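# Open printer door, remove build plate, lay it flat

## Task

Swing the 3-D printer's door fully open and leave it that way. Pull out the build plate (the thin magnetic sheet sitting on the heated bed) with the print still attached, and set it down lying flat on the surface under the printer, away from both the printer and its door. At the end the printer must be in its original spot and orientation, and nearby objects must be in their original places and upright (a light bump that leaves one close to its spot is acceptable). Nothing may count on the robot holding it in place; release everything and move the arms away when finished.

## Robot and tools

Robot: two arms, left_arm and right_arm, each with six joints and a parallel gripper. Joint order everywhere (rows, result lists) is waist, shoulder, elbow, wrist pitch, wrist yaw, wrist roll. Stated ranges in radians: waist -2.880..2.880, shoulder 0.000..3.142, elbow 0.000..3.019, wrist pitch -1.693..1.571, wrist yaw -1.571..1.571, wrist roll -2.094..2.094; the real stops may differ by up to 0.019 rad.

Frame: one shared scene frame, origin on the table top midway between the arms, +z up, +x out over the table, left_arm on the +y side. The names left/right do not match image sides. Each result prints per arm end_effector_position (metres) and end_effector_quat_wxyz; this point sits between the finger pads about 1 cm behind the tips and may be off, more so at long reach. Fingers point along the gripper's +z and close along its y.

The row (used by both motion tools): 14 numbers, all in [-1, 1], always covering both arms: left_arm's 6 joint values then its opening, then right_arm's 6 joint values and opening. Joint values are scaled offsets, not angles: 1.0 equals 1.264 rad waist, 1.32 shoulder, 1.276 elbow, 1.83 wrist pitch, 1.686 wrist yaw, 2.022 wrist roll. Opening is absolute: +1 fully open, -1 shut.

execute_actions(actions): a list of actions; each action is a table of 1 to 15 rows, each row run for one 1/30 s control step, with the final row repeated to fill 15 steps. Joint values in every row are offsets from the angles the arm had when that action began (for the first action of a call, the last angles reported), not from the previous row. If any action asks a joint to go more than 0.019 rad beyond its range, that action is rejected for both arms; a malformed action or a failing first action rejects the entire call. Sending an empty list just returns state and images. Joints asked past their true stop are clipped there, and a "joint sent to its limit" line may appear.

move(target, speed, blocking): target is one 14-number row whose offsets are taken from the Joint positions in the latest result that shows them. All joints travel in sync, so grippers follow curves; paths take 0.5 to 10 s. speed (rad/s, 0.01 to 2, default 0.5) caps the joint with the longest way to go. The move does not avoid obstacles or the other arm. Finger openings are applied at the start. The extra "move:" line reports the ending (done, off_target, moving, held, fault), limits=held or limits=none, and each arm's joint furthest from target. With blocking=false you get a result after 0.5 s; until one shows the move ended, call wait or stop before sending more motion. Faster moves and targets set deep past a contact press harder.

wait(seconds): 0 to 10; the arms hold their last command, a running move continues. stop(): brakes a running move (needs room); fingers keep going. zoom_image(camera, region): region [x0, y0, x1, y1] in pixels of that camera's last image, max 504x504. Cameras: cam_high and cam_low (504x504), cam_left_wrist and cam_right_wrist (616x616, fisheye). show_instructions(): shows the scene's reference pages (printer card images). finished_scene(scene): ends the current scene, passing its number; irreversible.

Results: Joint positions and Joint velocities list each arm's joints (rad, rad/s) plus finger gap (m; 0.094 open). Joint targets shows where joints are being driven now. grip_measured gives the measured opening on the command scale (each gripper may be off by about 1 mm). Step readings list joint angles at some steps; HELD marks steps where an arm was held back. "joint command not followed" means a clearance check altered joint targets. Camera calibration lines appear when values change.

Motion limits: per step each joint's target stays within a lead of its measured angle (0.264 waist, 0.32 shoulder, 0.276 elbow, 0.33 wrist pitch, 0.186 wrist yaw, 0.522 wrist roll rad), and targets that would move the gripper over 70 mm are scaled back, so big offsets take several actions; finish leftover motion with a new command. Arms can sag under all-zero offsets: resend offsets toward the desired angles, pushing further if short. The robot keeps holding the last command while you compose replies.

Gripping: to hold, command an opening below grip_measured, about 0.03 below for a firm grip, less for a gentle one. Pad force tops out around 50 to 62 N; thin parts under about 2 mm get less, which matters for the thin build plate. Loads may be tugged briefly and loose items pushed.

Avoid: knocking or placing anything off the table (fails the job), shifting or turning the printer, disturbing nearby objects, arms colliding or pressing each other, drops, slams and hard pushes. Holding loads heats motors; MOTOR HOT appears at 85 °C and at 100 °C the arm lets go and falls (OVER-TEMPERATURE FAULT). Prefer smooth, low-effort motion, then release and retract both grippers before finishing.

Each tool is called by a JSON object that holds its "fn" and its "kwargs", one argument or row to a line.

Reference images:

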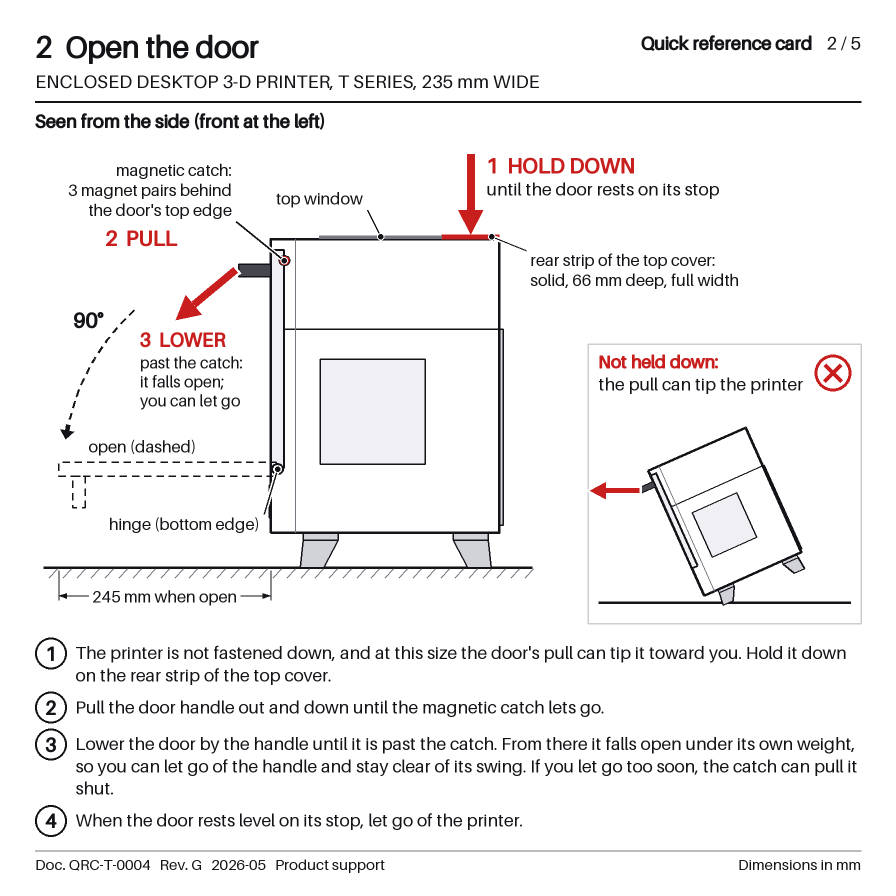

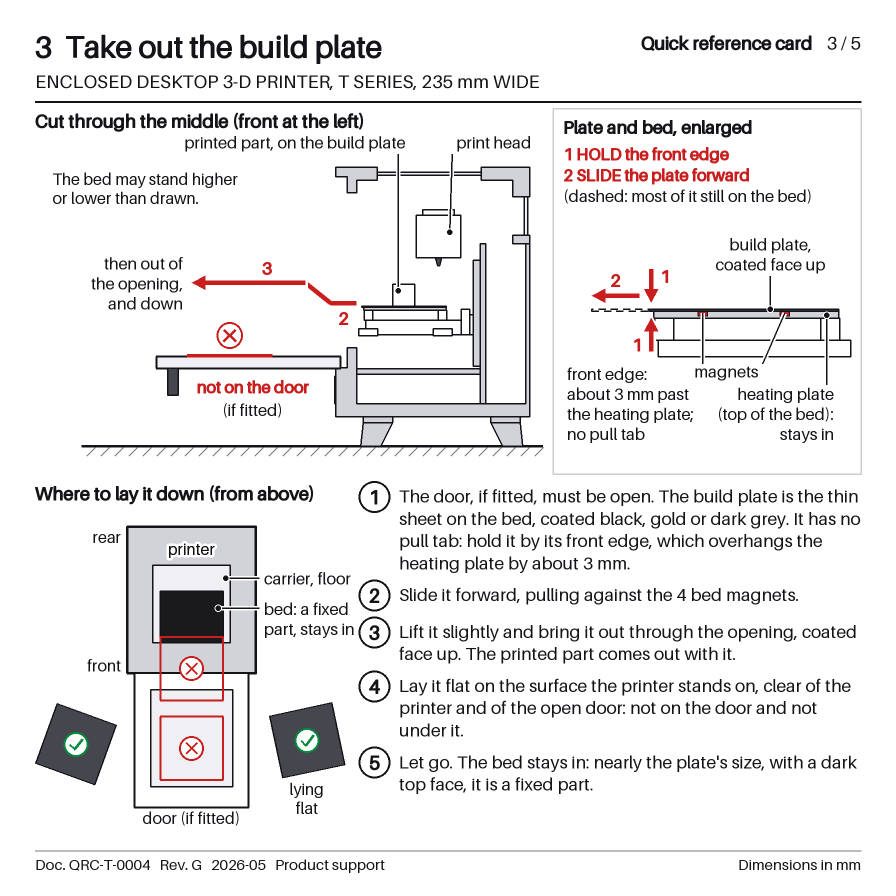

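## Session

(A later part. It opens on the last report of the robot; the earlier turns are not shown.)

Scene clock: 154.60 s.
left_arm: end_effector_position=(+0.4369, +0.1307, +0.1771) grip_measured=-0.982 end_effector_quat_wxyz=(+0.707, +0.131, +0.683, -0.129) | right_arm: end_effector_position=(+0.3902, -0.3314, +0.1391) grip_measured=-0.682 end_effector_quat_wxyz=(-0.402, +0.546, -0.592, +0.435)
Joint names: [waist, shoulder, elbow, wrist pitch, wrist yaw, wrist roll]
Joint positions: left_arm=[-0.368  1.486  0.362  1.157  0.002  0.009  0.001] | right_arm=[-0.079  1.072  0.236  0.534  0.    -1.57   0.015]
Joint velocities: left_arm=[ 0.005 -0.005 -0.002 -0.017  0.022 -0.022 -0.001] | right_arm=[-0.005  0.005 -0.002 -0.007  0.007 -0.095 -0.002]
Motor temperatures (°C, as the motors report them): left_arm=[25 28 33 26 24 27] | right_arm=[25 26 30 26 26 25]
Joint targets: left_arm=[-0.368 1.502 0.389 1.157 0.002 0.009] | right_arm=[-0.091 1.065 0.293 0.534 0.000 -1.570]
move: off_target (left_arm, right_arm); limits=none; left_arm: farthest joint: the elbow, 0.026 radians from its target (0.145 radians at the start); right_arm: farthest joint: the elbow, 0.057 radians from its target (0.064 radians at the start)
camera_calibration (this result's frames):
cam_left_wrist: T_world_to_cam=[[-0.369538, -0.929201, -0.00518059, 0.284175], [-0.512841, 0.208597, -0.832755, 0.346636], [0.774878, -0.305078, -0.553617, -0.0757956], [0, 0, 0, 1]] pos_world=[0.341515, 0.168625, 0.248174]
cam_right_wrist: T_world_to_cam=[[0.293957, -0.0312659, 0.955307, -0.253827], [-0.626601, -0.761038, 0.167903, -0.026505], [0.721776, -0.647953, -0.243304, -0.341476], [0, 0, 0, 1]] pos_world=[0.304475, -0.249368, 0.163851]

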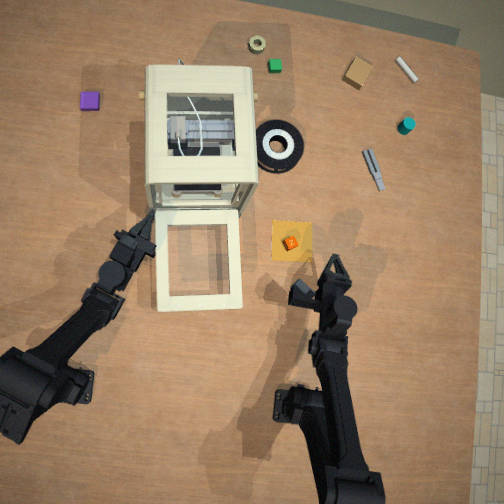

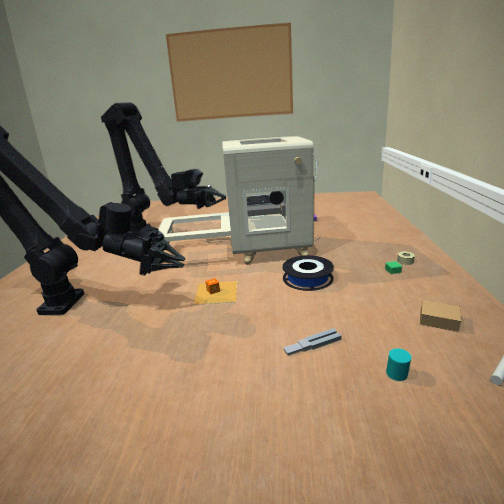

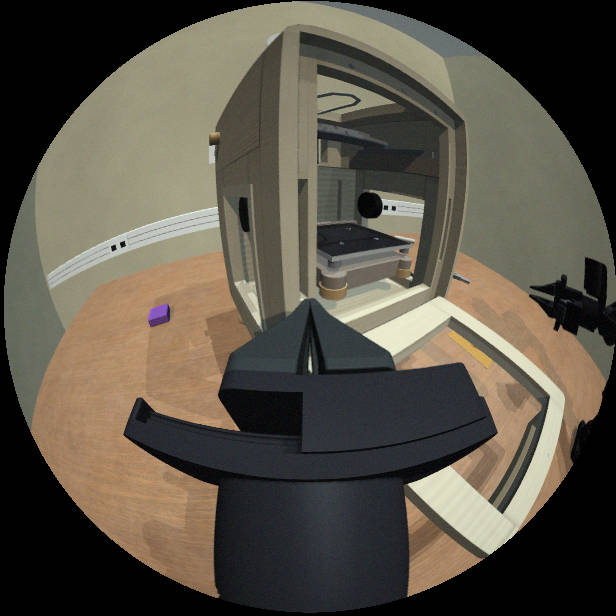

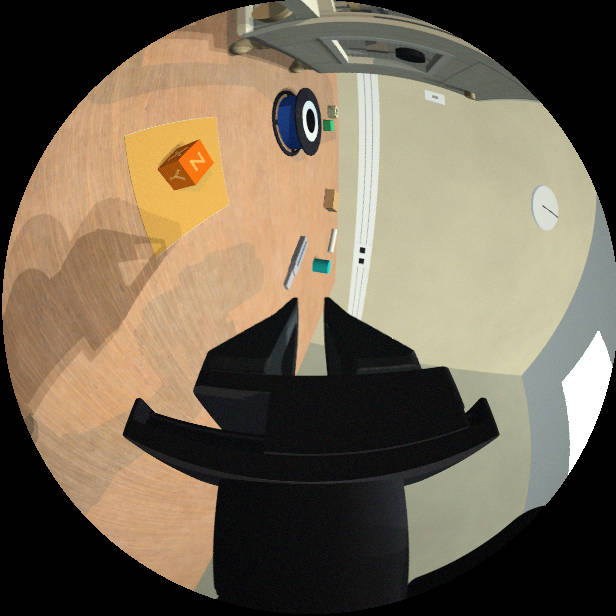

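{"fn": "execute_actions", "kwargs": {
  "actions": [
    [[0.022,0.012,0.021,0,0,0,-1,0,0,0.02,0,0,0,-0.68]],
    [[0,0.015,0.025,0,0,0,-1,0,0,0.02,0,0,0,-0.68],[0,0.019,0.029,0,0,0,-1,0,0,0.02,0,0,0,-0.68],[0,0.023,0.033,0,0,0,-1,0,0,0.02,0,0,0,-0.68],[0,0.027,0.037,0,0,0,-1,0,0,0.02,0,0,0,-0.68],[0,0.031,0.041,0,0,0,-1,0,0,0.02,0,0,0,-0.68]]
  ]
}}

{"fn": "zoom_image", "kwargs": {
  "camera": "cam_high",
  "region": [120,40,320,240]
}}

Scene clock: 156.93 s.
left_arm: end_effector_position=(+0.4423, +0.1344, +0.1725) grip_measured=-0.982 end_effector_quat_wxyz=(+0.704, +0.129, +0.687, -0.126) | right_arm: end_effector_position=(+0.3902, -0.3314, +0.1391) grip_measured=-0.682 end_effector_quat_wxyz=(-0.402, +0.546, -0.592, +0.435)
Joint names: [waist, shoulder, elbow, wrist pitch, wrist yaw, wrist roll]
Joint positions: left_arm=[-0.354  1.504  0.371  1.157  0.009  0.009  0.001] | right_arm=[-0.079  1.072  0.236  0.534  0.    -1.57   0.015]
Joint velocities: left_arm=[-0.015 -0.015  0.022  0.002 -0.095 -0.066 -0.001] | right_arm=[-0.005 -0.015  0.017 -0.012 -0.007 -0.051  0.   ]
Motor temperatures (°C, as the motors report them): left_arm=[25 28 33 26 24 27] | right_arm=[25 26 31 26 26 25]
Joint targets: left_arm=[-0.354 1.527 0.415 1.157 0.002 0.009] | right_arm=[-0.079 1.072 0.262 0.534 0.000 -1.570]
Step readings (joint positions; steps 1 to 15: 1st action; 16 to 30: 2nd action):
0: left_arm=[-0.368 1.486 0.362 1.157 0.002 0.009] | right_arm=[-0.079 1.072 0.236 0.534 0.000 -1.570]
1: left_arm=[-0.367 1.486 0.362 1.157 0.002 0.009] | right_arm=[-0.079 1.072 0.236 0.534 0.000 -1.570]
2: left_arm=[-0.365 1.486 0.362 1.157 0.002 0.009] | right_arm=[-0.079 1.072 0.236 0.534 0.000 -1.570]
4: left_arm=[-0.358 1.486 0.362 1.157 0.002 0.009] | right_arm=[-0.079 1.072 0.236 0.534 0.000 -1.570]
8: left_arm=[-0.354 1.486 0.362 1.157 0.002 0.009] | right_arm=[-0.079 1.072 0.236 0.534 0.000 -1.570]
15: left_arm=[-0.354 1.486 0.362 1.157 0.002 0.009] | right_arm=[-0.079 1.072 0.236 0.534 0.000 -1.570]
16: left_arm=[-0.354 1.486 0.362 1.157 0.002 0.009] | right_arm=[-0.079 1.072 0.236 0.534 0.000 -1.570]
17: left_arm=[-0.354 1.487 0.363 1.157 0.002 0.009] | right_arm=[-0.079 1.072 0.236 0.534 0.000 -1.570]
19: left_arm=[-0.354 1.492 0.369 1.157 0.002 0.009] | right_arm=[-0.079 1.072 0.236 0.534 0.000 -1.570]
23: left_arm=[-0.354 1.503 0.371 1.157 0.009 0.009] | right_arm=[-0.079 1.072 0.236 0.534 0.000 -1.570]
30: Joint positions above
camera_calibration (this result's frames):
cam_left_wrist: T_world_to_cam=[[-0.363192, -0.931699, -0.00524952, 0.287152], [-0.521619, 0.207998, -0.827436, 0.347857], [0.772014, -0.29778, -0.561535, -0.0797976], [0, 0, 0, 1]] pos_world=[0.347345, 0.171423, 0.244528]
cam_right_wrist: T_world_to_cam=[[0.293957, -0.0312659, 0.955307, -0.253827], [-0.626601, -0.761038, 0.167903, -0.026505], [0.721776, -0.647953, -0.243304, -0.341476], [0, 0, 0, 1]] pos_world=[0.304475, -0.249368, 0.163851]

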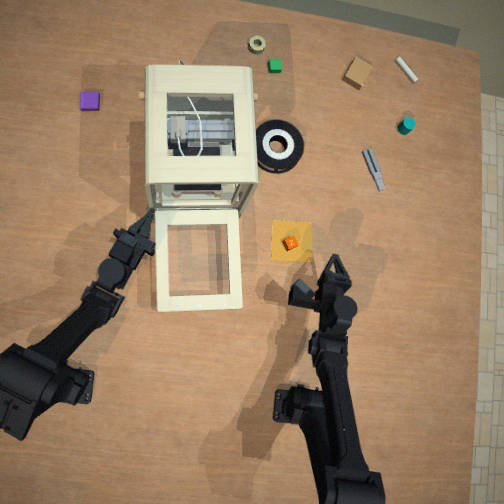

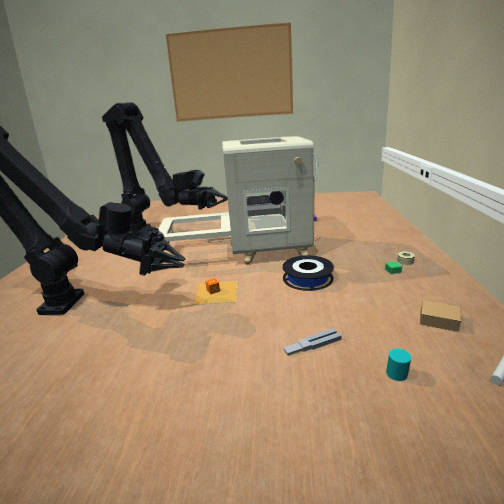

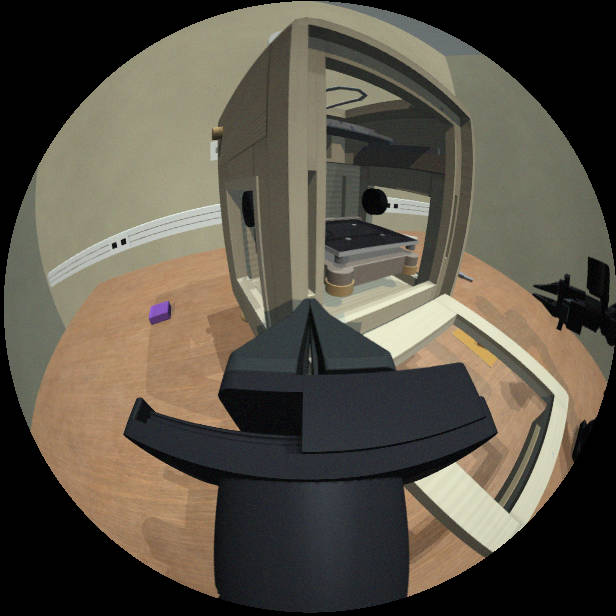

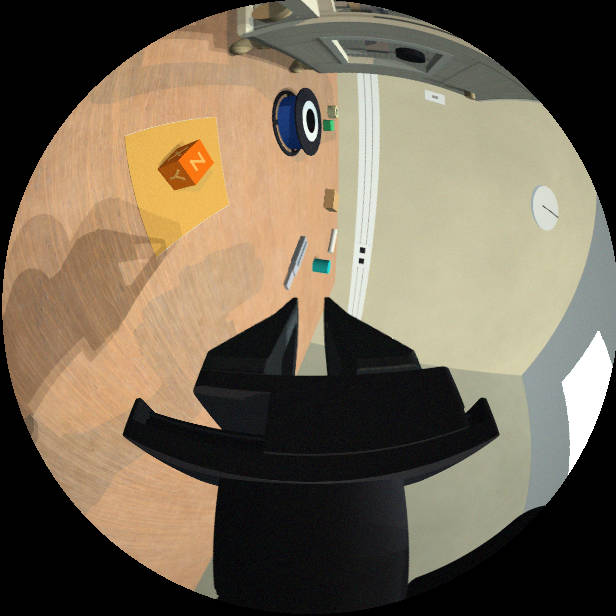

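Region (120, 40, 320, 240) of cam_high's 504x504 image, scaled by 2.520, with more detail than that image has.

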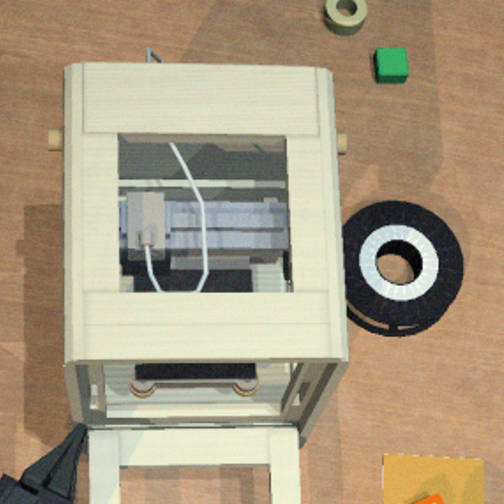

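In contact. Push harder gradually via the elbow.

{"fn": "execute_actions", "kwargs": {
  "actions": [
    [[0,0.01,0.036,0,-0.006,0,-1,0,0,0.02,0,0,0,-0.68],[0,0.01,0.04,0,-0.006,0,-1,0,0,0.02,0,0,0,-0.68],[0,0.01,0.044,0,-0.006,0,-1,0,0,0.02,0,0,0,-0.68],[0,0.01,0.048,0,-0.006,0,-1,0,0,0.02,0,0,0,-0.68],[0,0.01,0.052,0,-0.006,0,-1,0,0,0.02,0,0,0,-0.68],[0,0.01,0.056,0,-0.006,0,-1,0,0,0.02,0,0,0,-0.68],[0,0.01,0.06,0,-0.006,0,-1,0,0,0.02,0,0,0,-0.68]]
  ]
}}

{"fn": "zoom_image", "kwargs": {
  "camera": "cam_high",
  "region": [120,40,320,240]
}}

Scene clock: 158.60 s.
left_arm: end_effector_position=(+0.4429, +0.1336, +0.1734) grip_measured=-0.982 end_effector_quat_wxyz=(+0.705, +0.130, +0.686, -0.126) | right_arm: end_effector_position=(+0.3902, -0.3314, +0.1391) grip_measured=-0.682 end_effector_quat_wxyz=(-0.402, +0.546, -0.592, +0.435)
Joint names: [waist, shoulder, elbow, wrist pitch, wrist yaw, wrist roll]
Joint positions: left_arm=[-0.355  1.504  0.373  1.157  0.009  0.009  0.001] | right_arm=[-0.079  1.072  0.236  0.534  0.    -1.57   0.015]
Joint velocities: left_arm=[-0.005 -0.005 -0.002 -0.007 -0.066  0.051 -0.   ] | right_arm=[-0.015  0.005  0.027  0.002 -0.022 -0.022  0.   ]
Motor temperatures (°C, as the motors report them): left_arm=[25 28 33 26 24 27] | right_arm=[25 26 31 26 26 25]
Joint targets: left_arm=[-0.354 1.518 0.448 1.157 -0.001 0.009] | right_arm=[-0.079 1.072 0.262 0.534 0.000 -1.570]
Step readings (joint positions):
0: left_arm=[-0.354 1.504 0.371 1.157 0.009 0.009] | right_arm=[-0.079 1.072 0.236 0.534 0.000 -1.570]
1: left_arm=[-0.354 1.504 0.371 1.157 0.009 0.009] | right_arm=[-0.079 1.072 0.236 0.534 0.000 -1.570]
2: left_arm=[-0.354 1.504 0.371 1.157 0.009 0.009] | right_arm=[-0.079 1.072 0.236 0.534 0.000 -1.570]
4: left_arm=[-0.354 1.504 0.372 1.157 0.009 0.009] | right_arm=[-0.079 1.072 0.236 0.534 0.000 -1.570]
8: left_arm=[-0.354 1.504 0.373 1.157 0.009 0.009] | right_arm=[-0.079 1.072 0.236 0.534 0.000 -1.570]
15: Joint positions above
camera_calibration (this result's frames):
cam_left_wrist: T_world_to_cam=[[-0.364247, -0.931287, -0.00529031, 0.287048], [-0.519603, 0.207936, -0.828719, 0.348411], [0.772876, -0.29911, -0.55964, -0.0804538], [0, 0, 0, 1]] pos_world=[0.347773, 0.170813, 0.245228]
cam_right_wrist: T_world_to_cam=[[0.293957, -0.0312659, 0.955307, -0.253827], [-0.626601, -0.761038, 0.167903, -0.026505], [0.721776, -0.647953, -0.243304, -0.341476], [0, 0, 0, 1]] pos_world=[0.304475, -0.249368, 0.163851]

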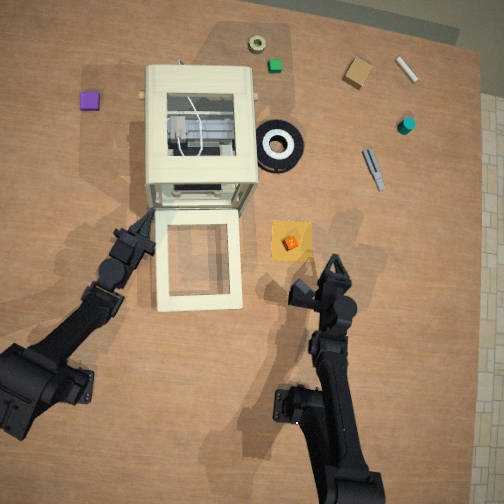

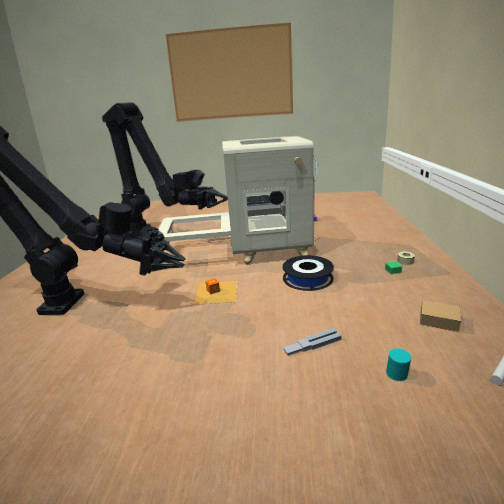

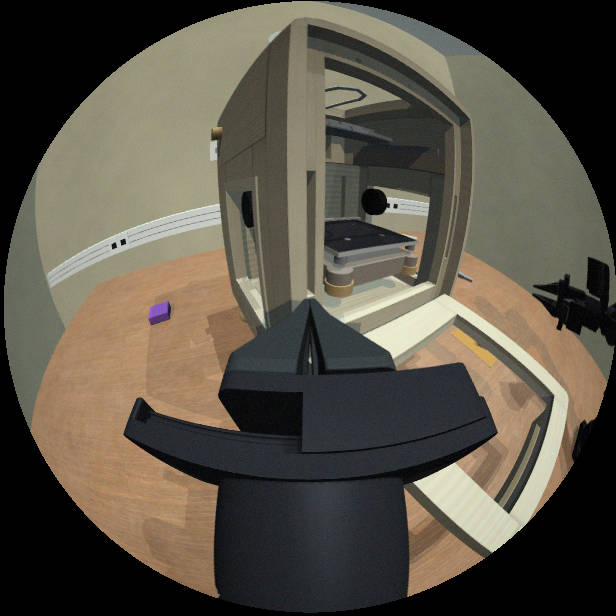

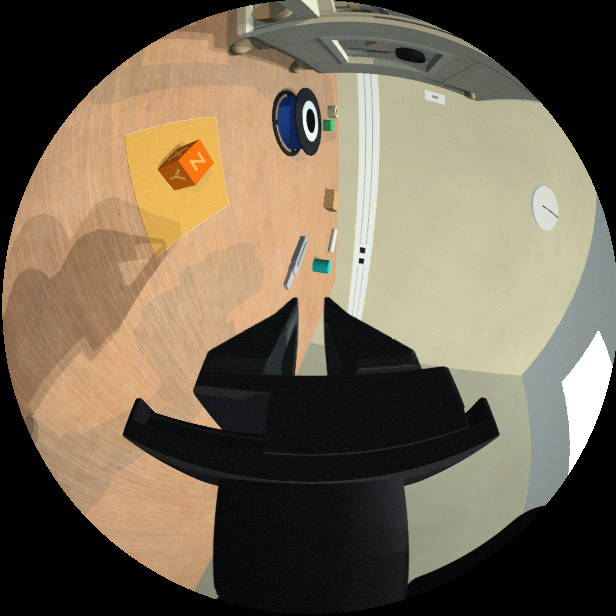

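Region (120, 40, 320, 240) of cam_high's 504x504 image, scaled by 2.520, with more detail than that image has.

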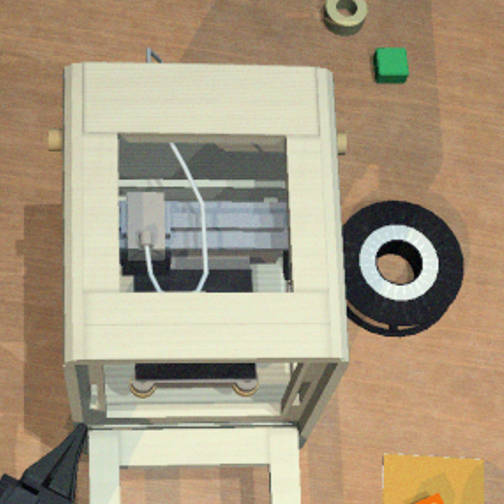

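{"fn": "execute_actions", "kwargs": {
  "actions": [
    [[0.005,0.015,0.062,0,-0.01,0,-1,0,0,0.02,0,0,0,-0.68],[0.005,0.015,0.066,0,-0.01,0,-1,0,0,0.02,0,0,0,-0.68],[0.005,0.015,0.07,0,-0.01,0,-1,0,0,0.02,0,0,0,-0.68],[0.005,0.015,0.074,0,-0.01,0,-1,0,0,0.02,0,0,0,-0.68],[0.005,0.015,0.078,0,-0.01,0,-1,0,0,0.02,0,0,0,-0.68],[0.005,0.015,0.082,0,-0.01,0,-1,0,0,0.02,0,0,0,-0.68],[0.005,0.015,0.086,0,-0.01,0,-1,0,0,0.02,0,0,0,-0.68]]
  ]
}}

{"fn": "zoom_image", "kwargs": {
  "camera": "cam_high",
  "region": [120,40,320,240]
}}

Scene clock: 160.13 s.
left_arm: end_effector_position=(+0.4625, +0.1213, +0.1976) grip_measured=-0.983 end_effector_quat_wxyz=(+0.724, +0.129, +0.664, -0.133) | right_arm: end_effector_position=(+0.3902, -0.3314, +0.1391) grip_measured=-0.682 end_effector_quat_wxyz=(-0.402, +0.546, -0.592, +0.435)
Joint names: [waist, shoulder, elbow, wrist pitch, wrist yaw, wrist roll]
Joint positions: left_arm=[-0.365  1.514  0.441  1.157  0.009  0.009  0.001] | right_arm=[-0.079  1.072  0.236  0.534  0.    -1.57   0.015]
Joint velocities: left_arm=[ 0.015 -0.015 -0.007  0.002 -0.037 -0.022 -0.   ] | right_arm=[ 0.005 -0.005 -0.007  0.017 -0.022 -0.022 -0.001]
Motor temperatures (°C, as the motors report them): left_arm=[25 28 33 26 24 27] | right_arm=[25 26 31 26 26 25]
Joint targets: left_arm=[-0.348 1.524 0.483 1.157 -0.007 0.009] | right_arm=[-0.079 1.072 0.262 0.534 0.000 -1.570]
Step readings (joint positions):
0: left_arm=[-0.355 1.504 0.373 1.157 0.009 0.009] | right_arm=[-0.079 1.072 0.236 0.534 0.000 -1.570]
1: left_arm=[-0.355 1.504 0.373 1.157 0.009 0.009] | right_arm=[-0.079 1.072 0.236 0.534 0.000 -1.570]
2: left_arm=[-0.355 1.504 0.374 1.157 0.009 0.009] | right_arm=[-0.079 1.072 0.236 0.534 0.000 -1.570]
4: left_arm=[-0.355 1.505 0.375 1.157 0.009 0.009] | right_arm=[-0.079 1.072 0.236 0.534 0.000 -1.570]
8: left_arm=[-0.357 1.508 0.384 1.157 0.010 0.009] | right_arm=[-0.079 1.072 0.236 0.534 0.000 -1.570]
15: Joint positions above
camera_calibration (this result's frames):
cam_left_wrist: T_world_to_cam=[[-0.372793, -0.927893, -0.0063272, 0.286598], [-0.471235, 0.19519, -0.860138, 0.366575], [0.799351, -0.317672, -0.510021, -0.105585], [0, 0, 0, 1]] pos_world=[0.363984, 0.160839, 0.263268]
cam_right_wrist: T_world_to_cam=[[0.293957, -0.0312659, 0.955307, -0.253827], [-0.626601, -0.761038, 0.167903, -0.026505], [0.721776, -0.647953, -0.243304, -0.341476], [0, 0, 0, 1]] pos_world=[0.304475, -0.249368, 0.163851]

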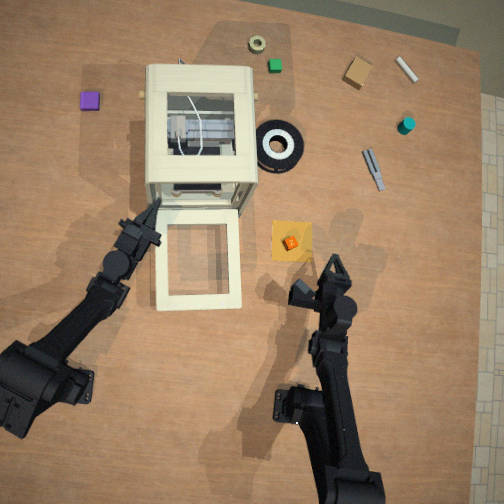

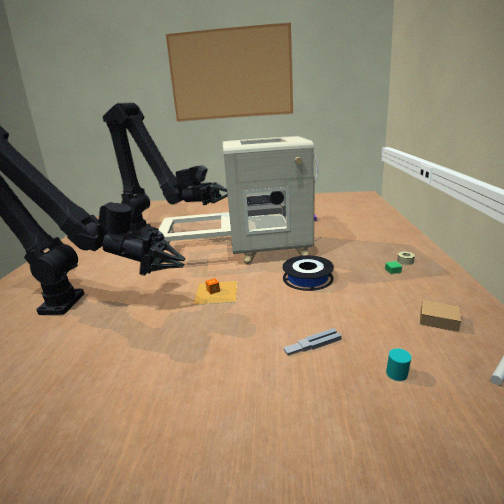

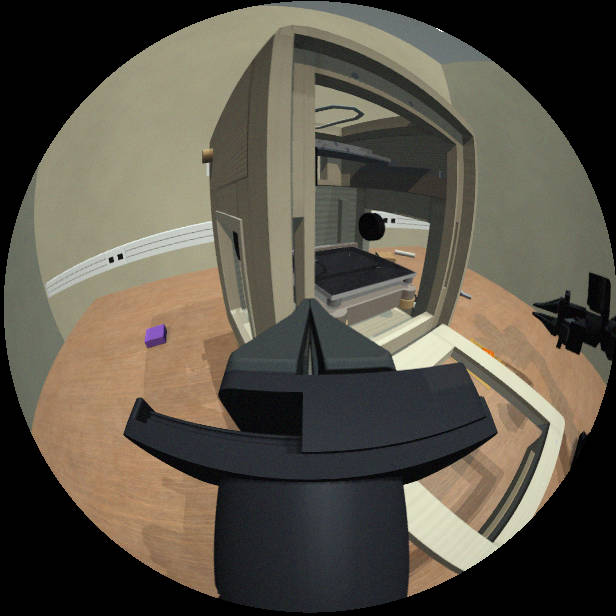

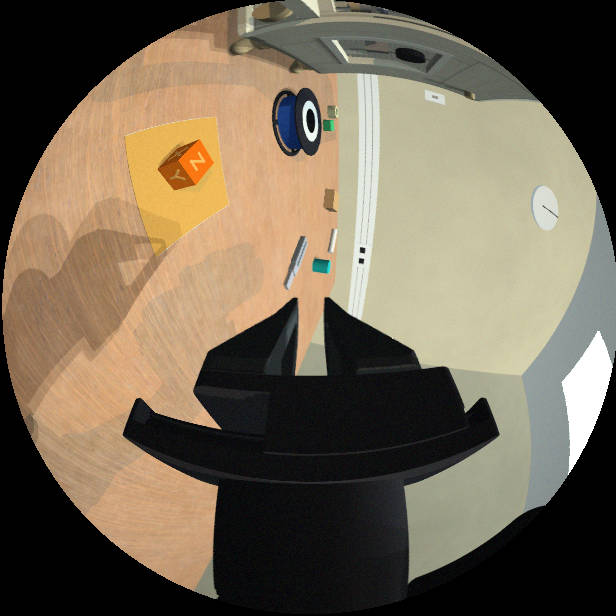

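Region (120, 40, 320, 240) of cam_high's 504x504 image, scaled by 2.520, with more detail than that image has.

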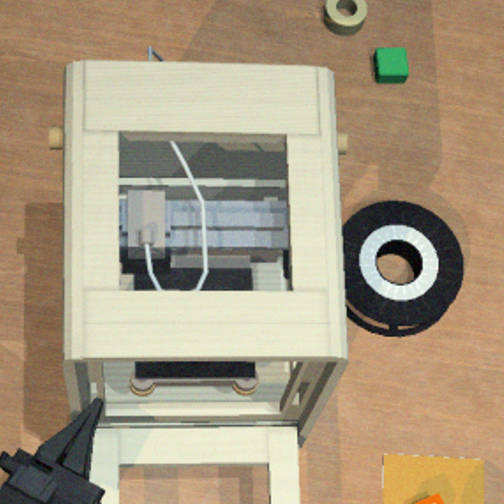

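{"fn": "move", "kwargs": {
  "target": [0.05,-0.15,-0.2,0,0,0,-1,0,0,0.02,0,0,0,-0.68]
}}

{"fn": "finished_scene", "kwargs": {
  "scene": 1
}}

Scene clock: 161.87 s.
left_arm: end_effector_position=(+0.3798, +0.1734, +0.1740) grip_measured=-0.983 end_effector_quat_wxyz=(+0.707, +0.117, +0.689, -0.113) | right_arm: end_effector_position=(+0.3902, -0.3314, +0.1391) grip_measured=-0.682 end_effector_quat_wxyz=(-0.402, +0.546, -0.592, +0.435)
Joint names: [waist, shoulder, elbow, wrist pitch, wrist yaw, wrist roll]
Joint positions: left_arm=[-0.316  1.316  0.184  1.157  0.012  0.009  0.001] | right_arm=[-0.079  1.072  0.236  0.534  0.    -1.57   0.015]
Joint velocities: left_arm=[-0.005  0.005  0.007 -0.007 -0.081 -0.081  0.001] | right_arm=[-0.015 -0.015  0.007  0.017  0.037  0.051 -0.001]
Motor temperatures (°C, as the motors report them): left_arm=[25 28 33 26 24 27] | right_arm=[25 26 31 26 26 25]
Joint targets: left_arm=[-0.301 1.316 0.186 1.157 0.009 0.009] | right_arm=[-0.079 1.072 0.262 0.534 0.000 -1.570]
move: off_target (right_arm); limits=none; left_arm: farthest joint: the waist, 0.014 radians from its target (0.063 radians at the start); right_arm: farthest joint: the elbow, 0.025 radians from its target (0.025 radians at the start)
camera_calibration (this result's frames):
cam_left_wrist: T_world_to_cam=[[-0.329552, -0.944122, -0.00531843, 0.290136], [-0.528126, 0.189009, -0.827864, 0.31425], [0.78261, -0.270015, -0.560904, -0.0279697], [0, 0, 0, 1]] pos_world=[0.283468, 0.206976, 0.246011]
cam_right_wrist: T_world_to_cam=[[0.293957, -0.0312659, 0.955307, -0.253827], [-0.626601, -0.761038, 0.167903, -0.026505], [0.721776, -0.647953, -0.243304, -0.341476], [0, 0, 0, 1]] pos_world=[0.304475, -0.249368, 0.163851]

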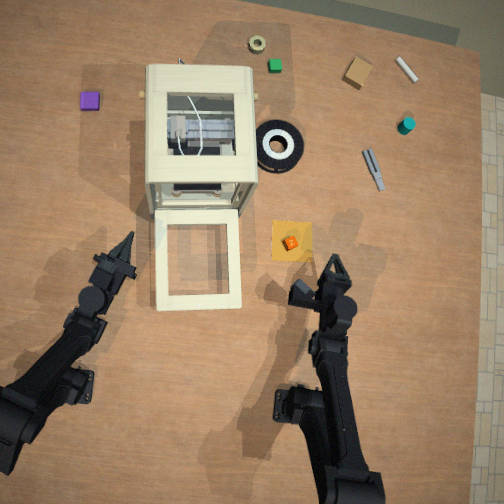

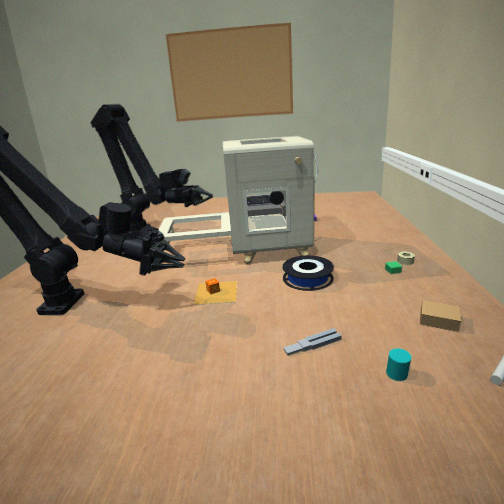

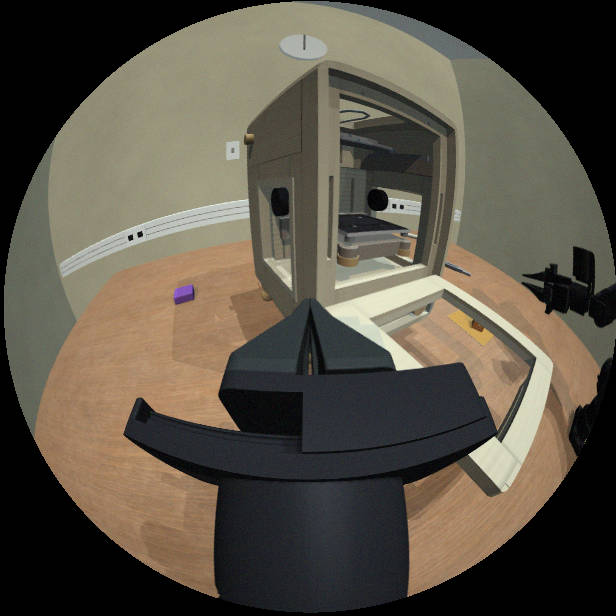

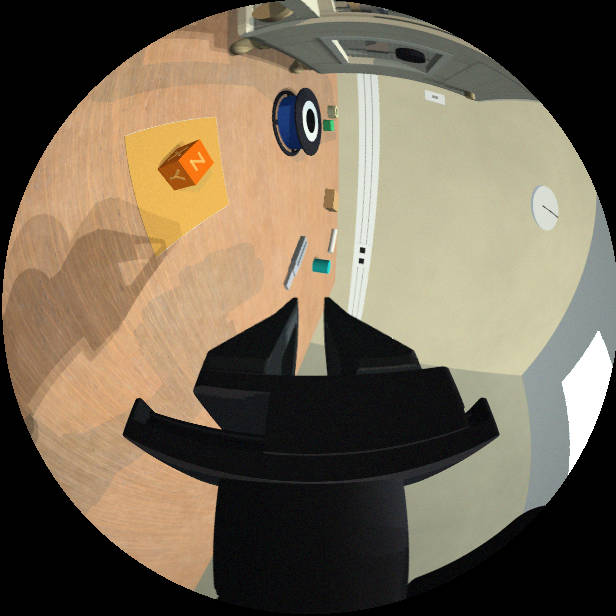

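The scene is finished: the task was done.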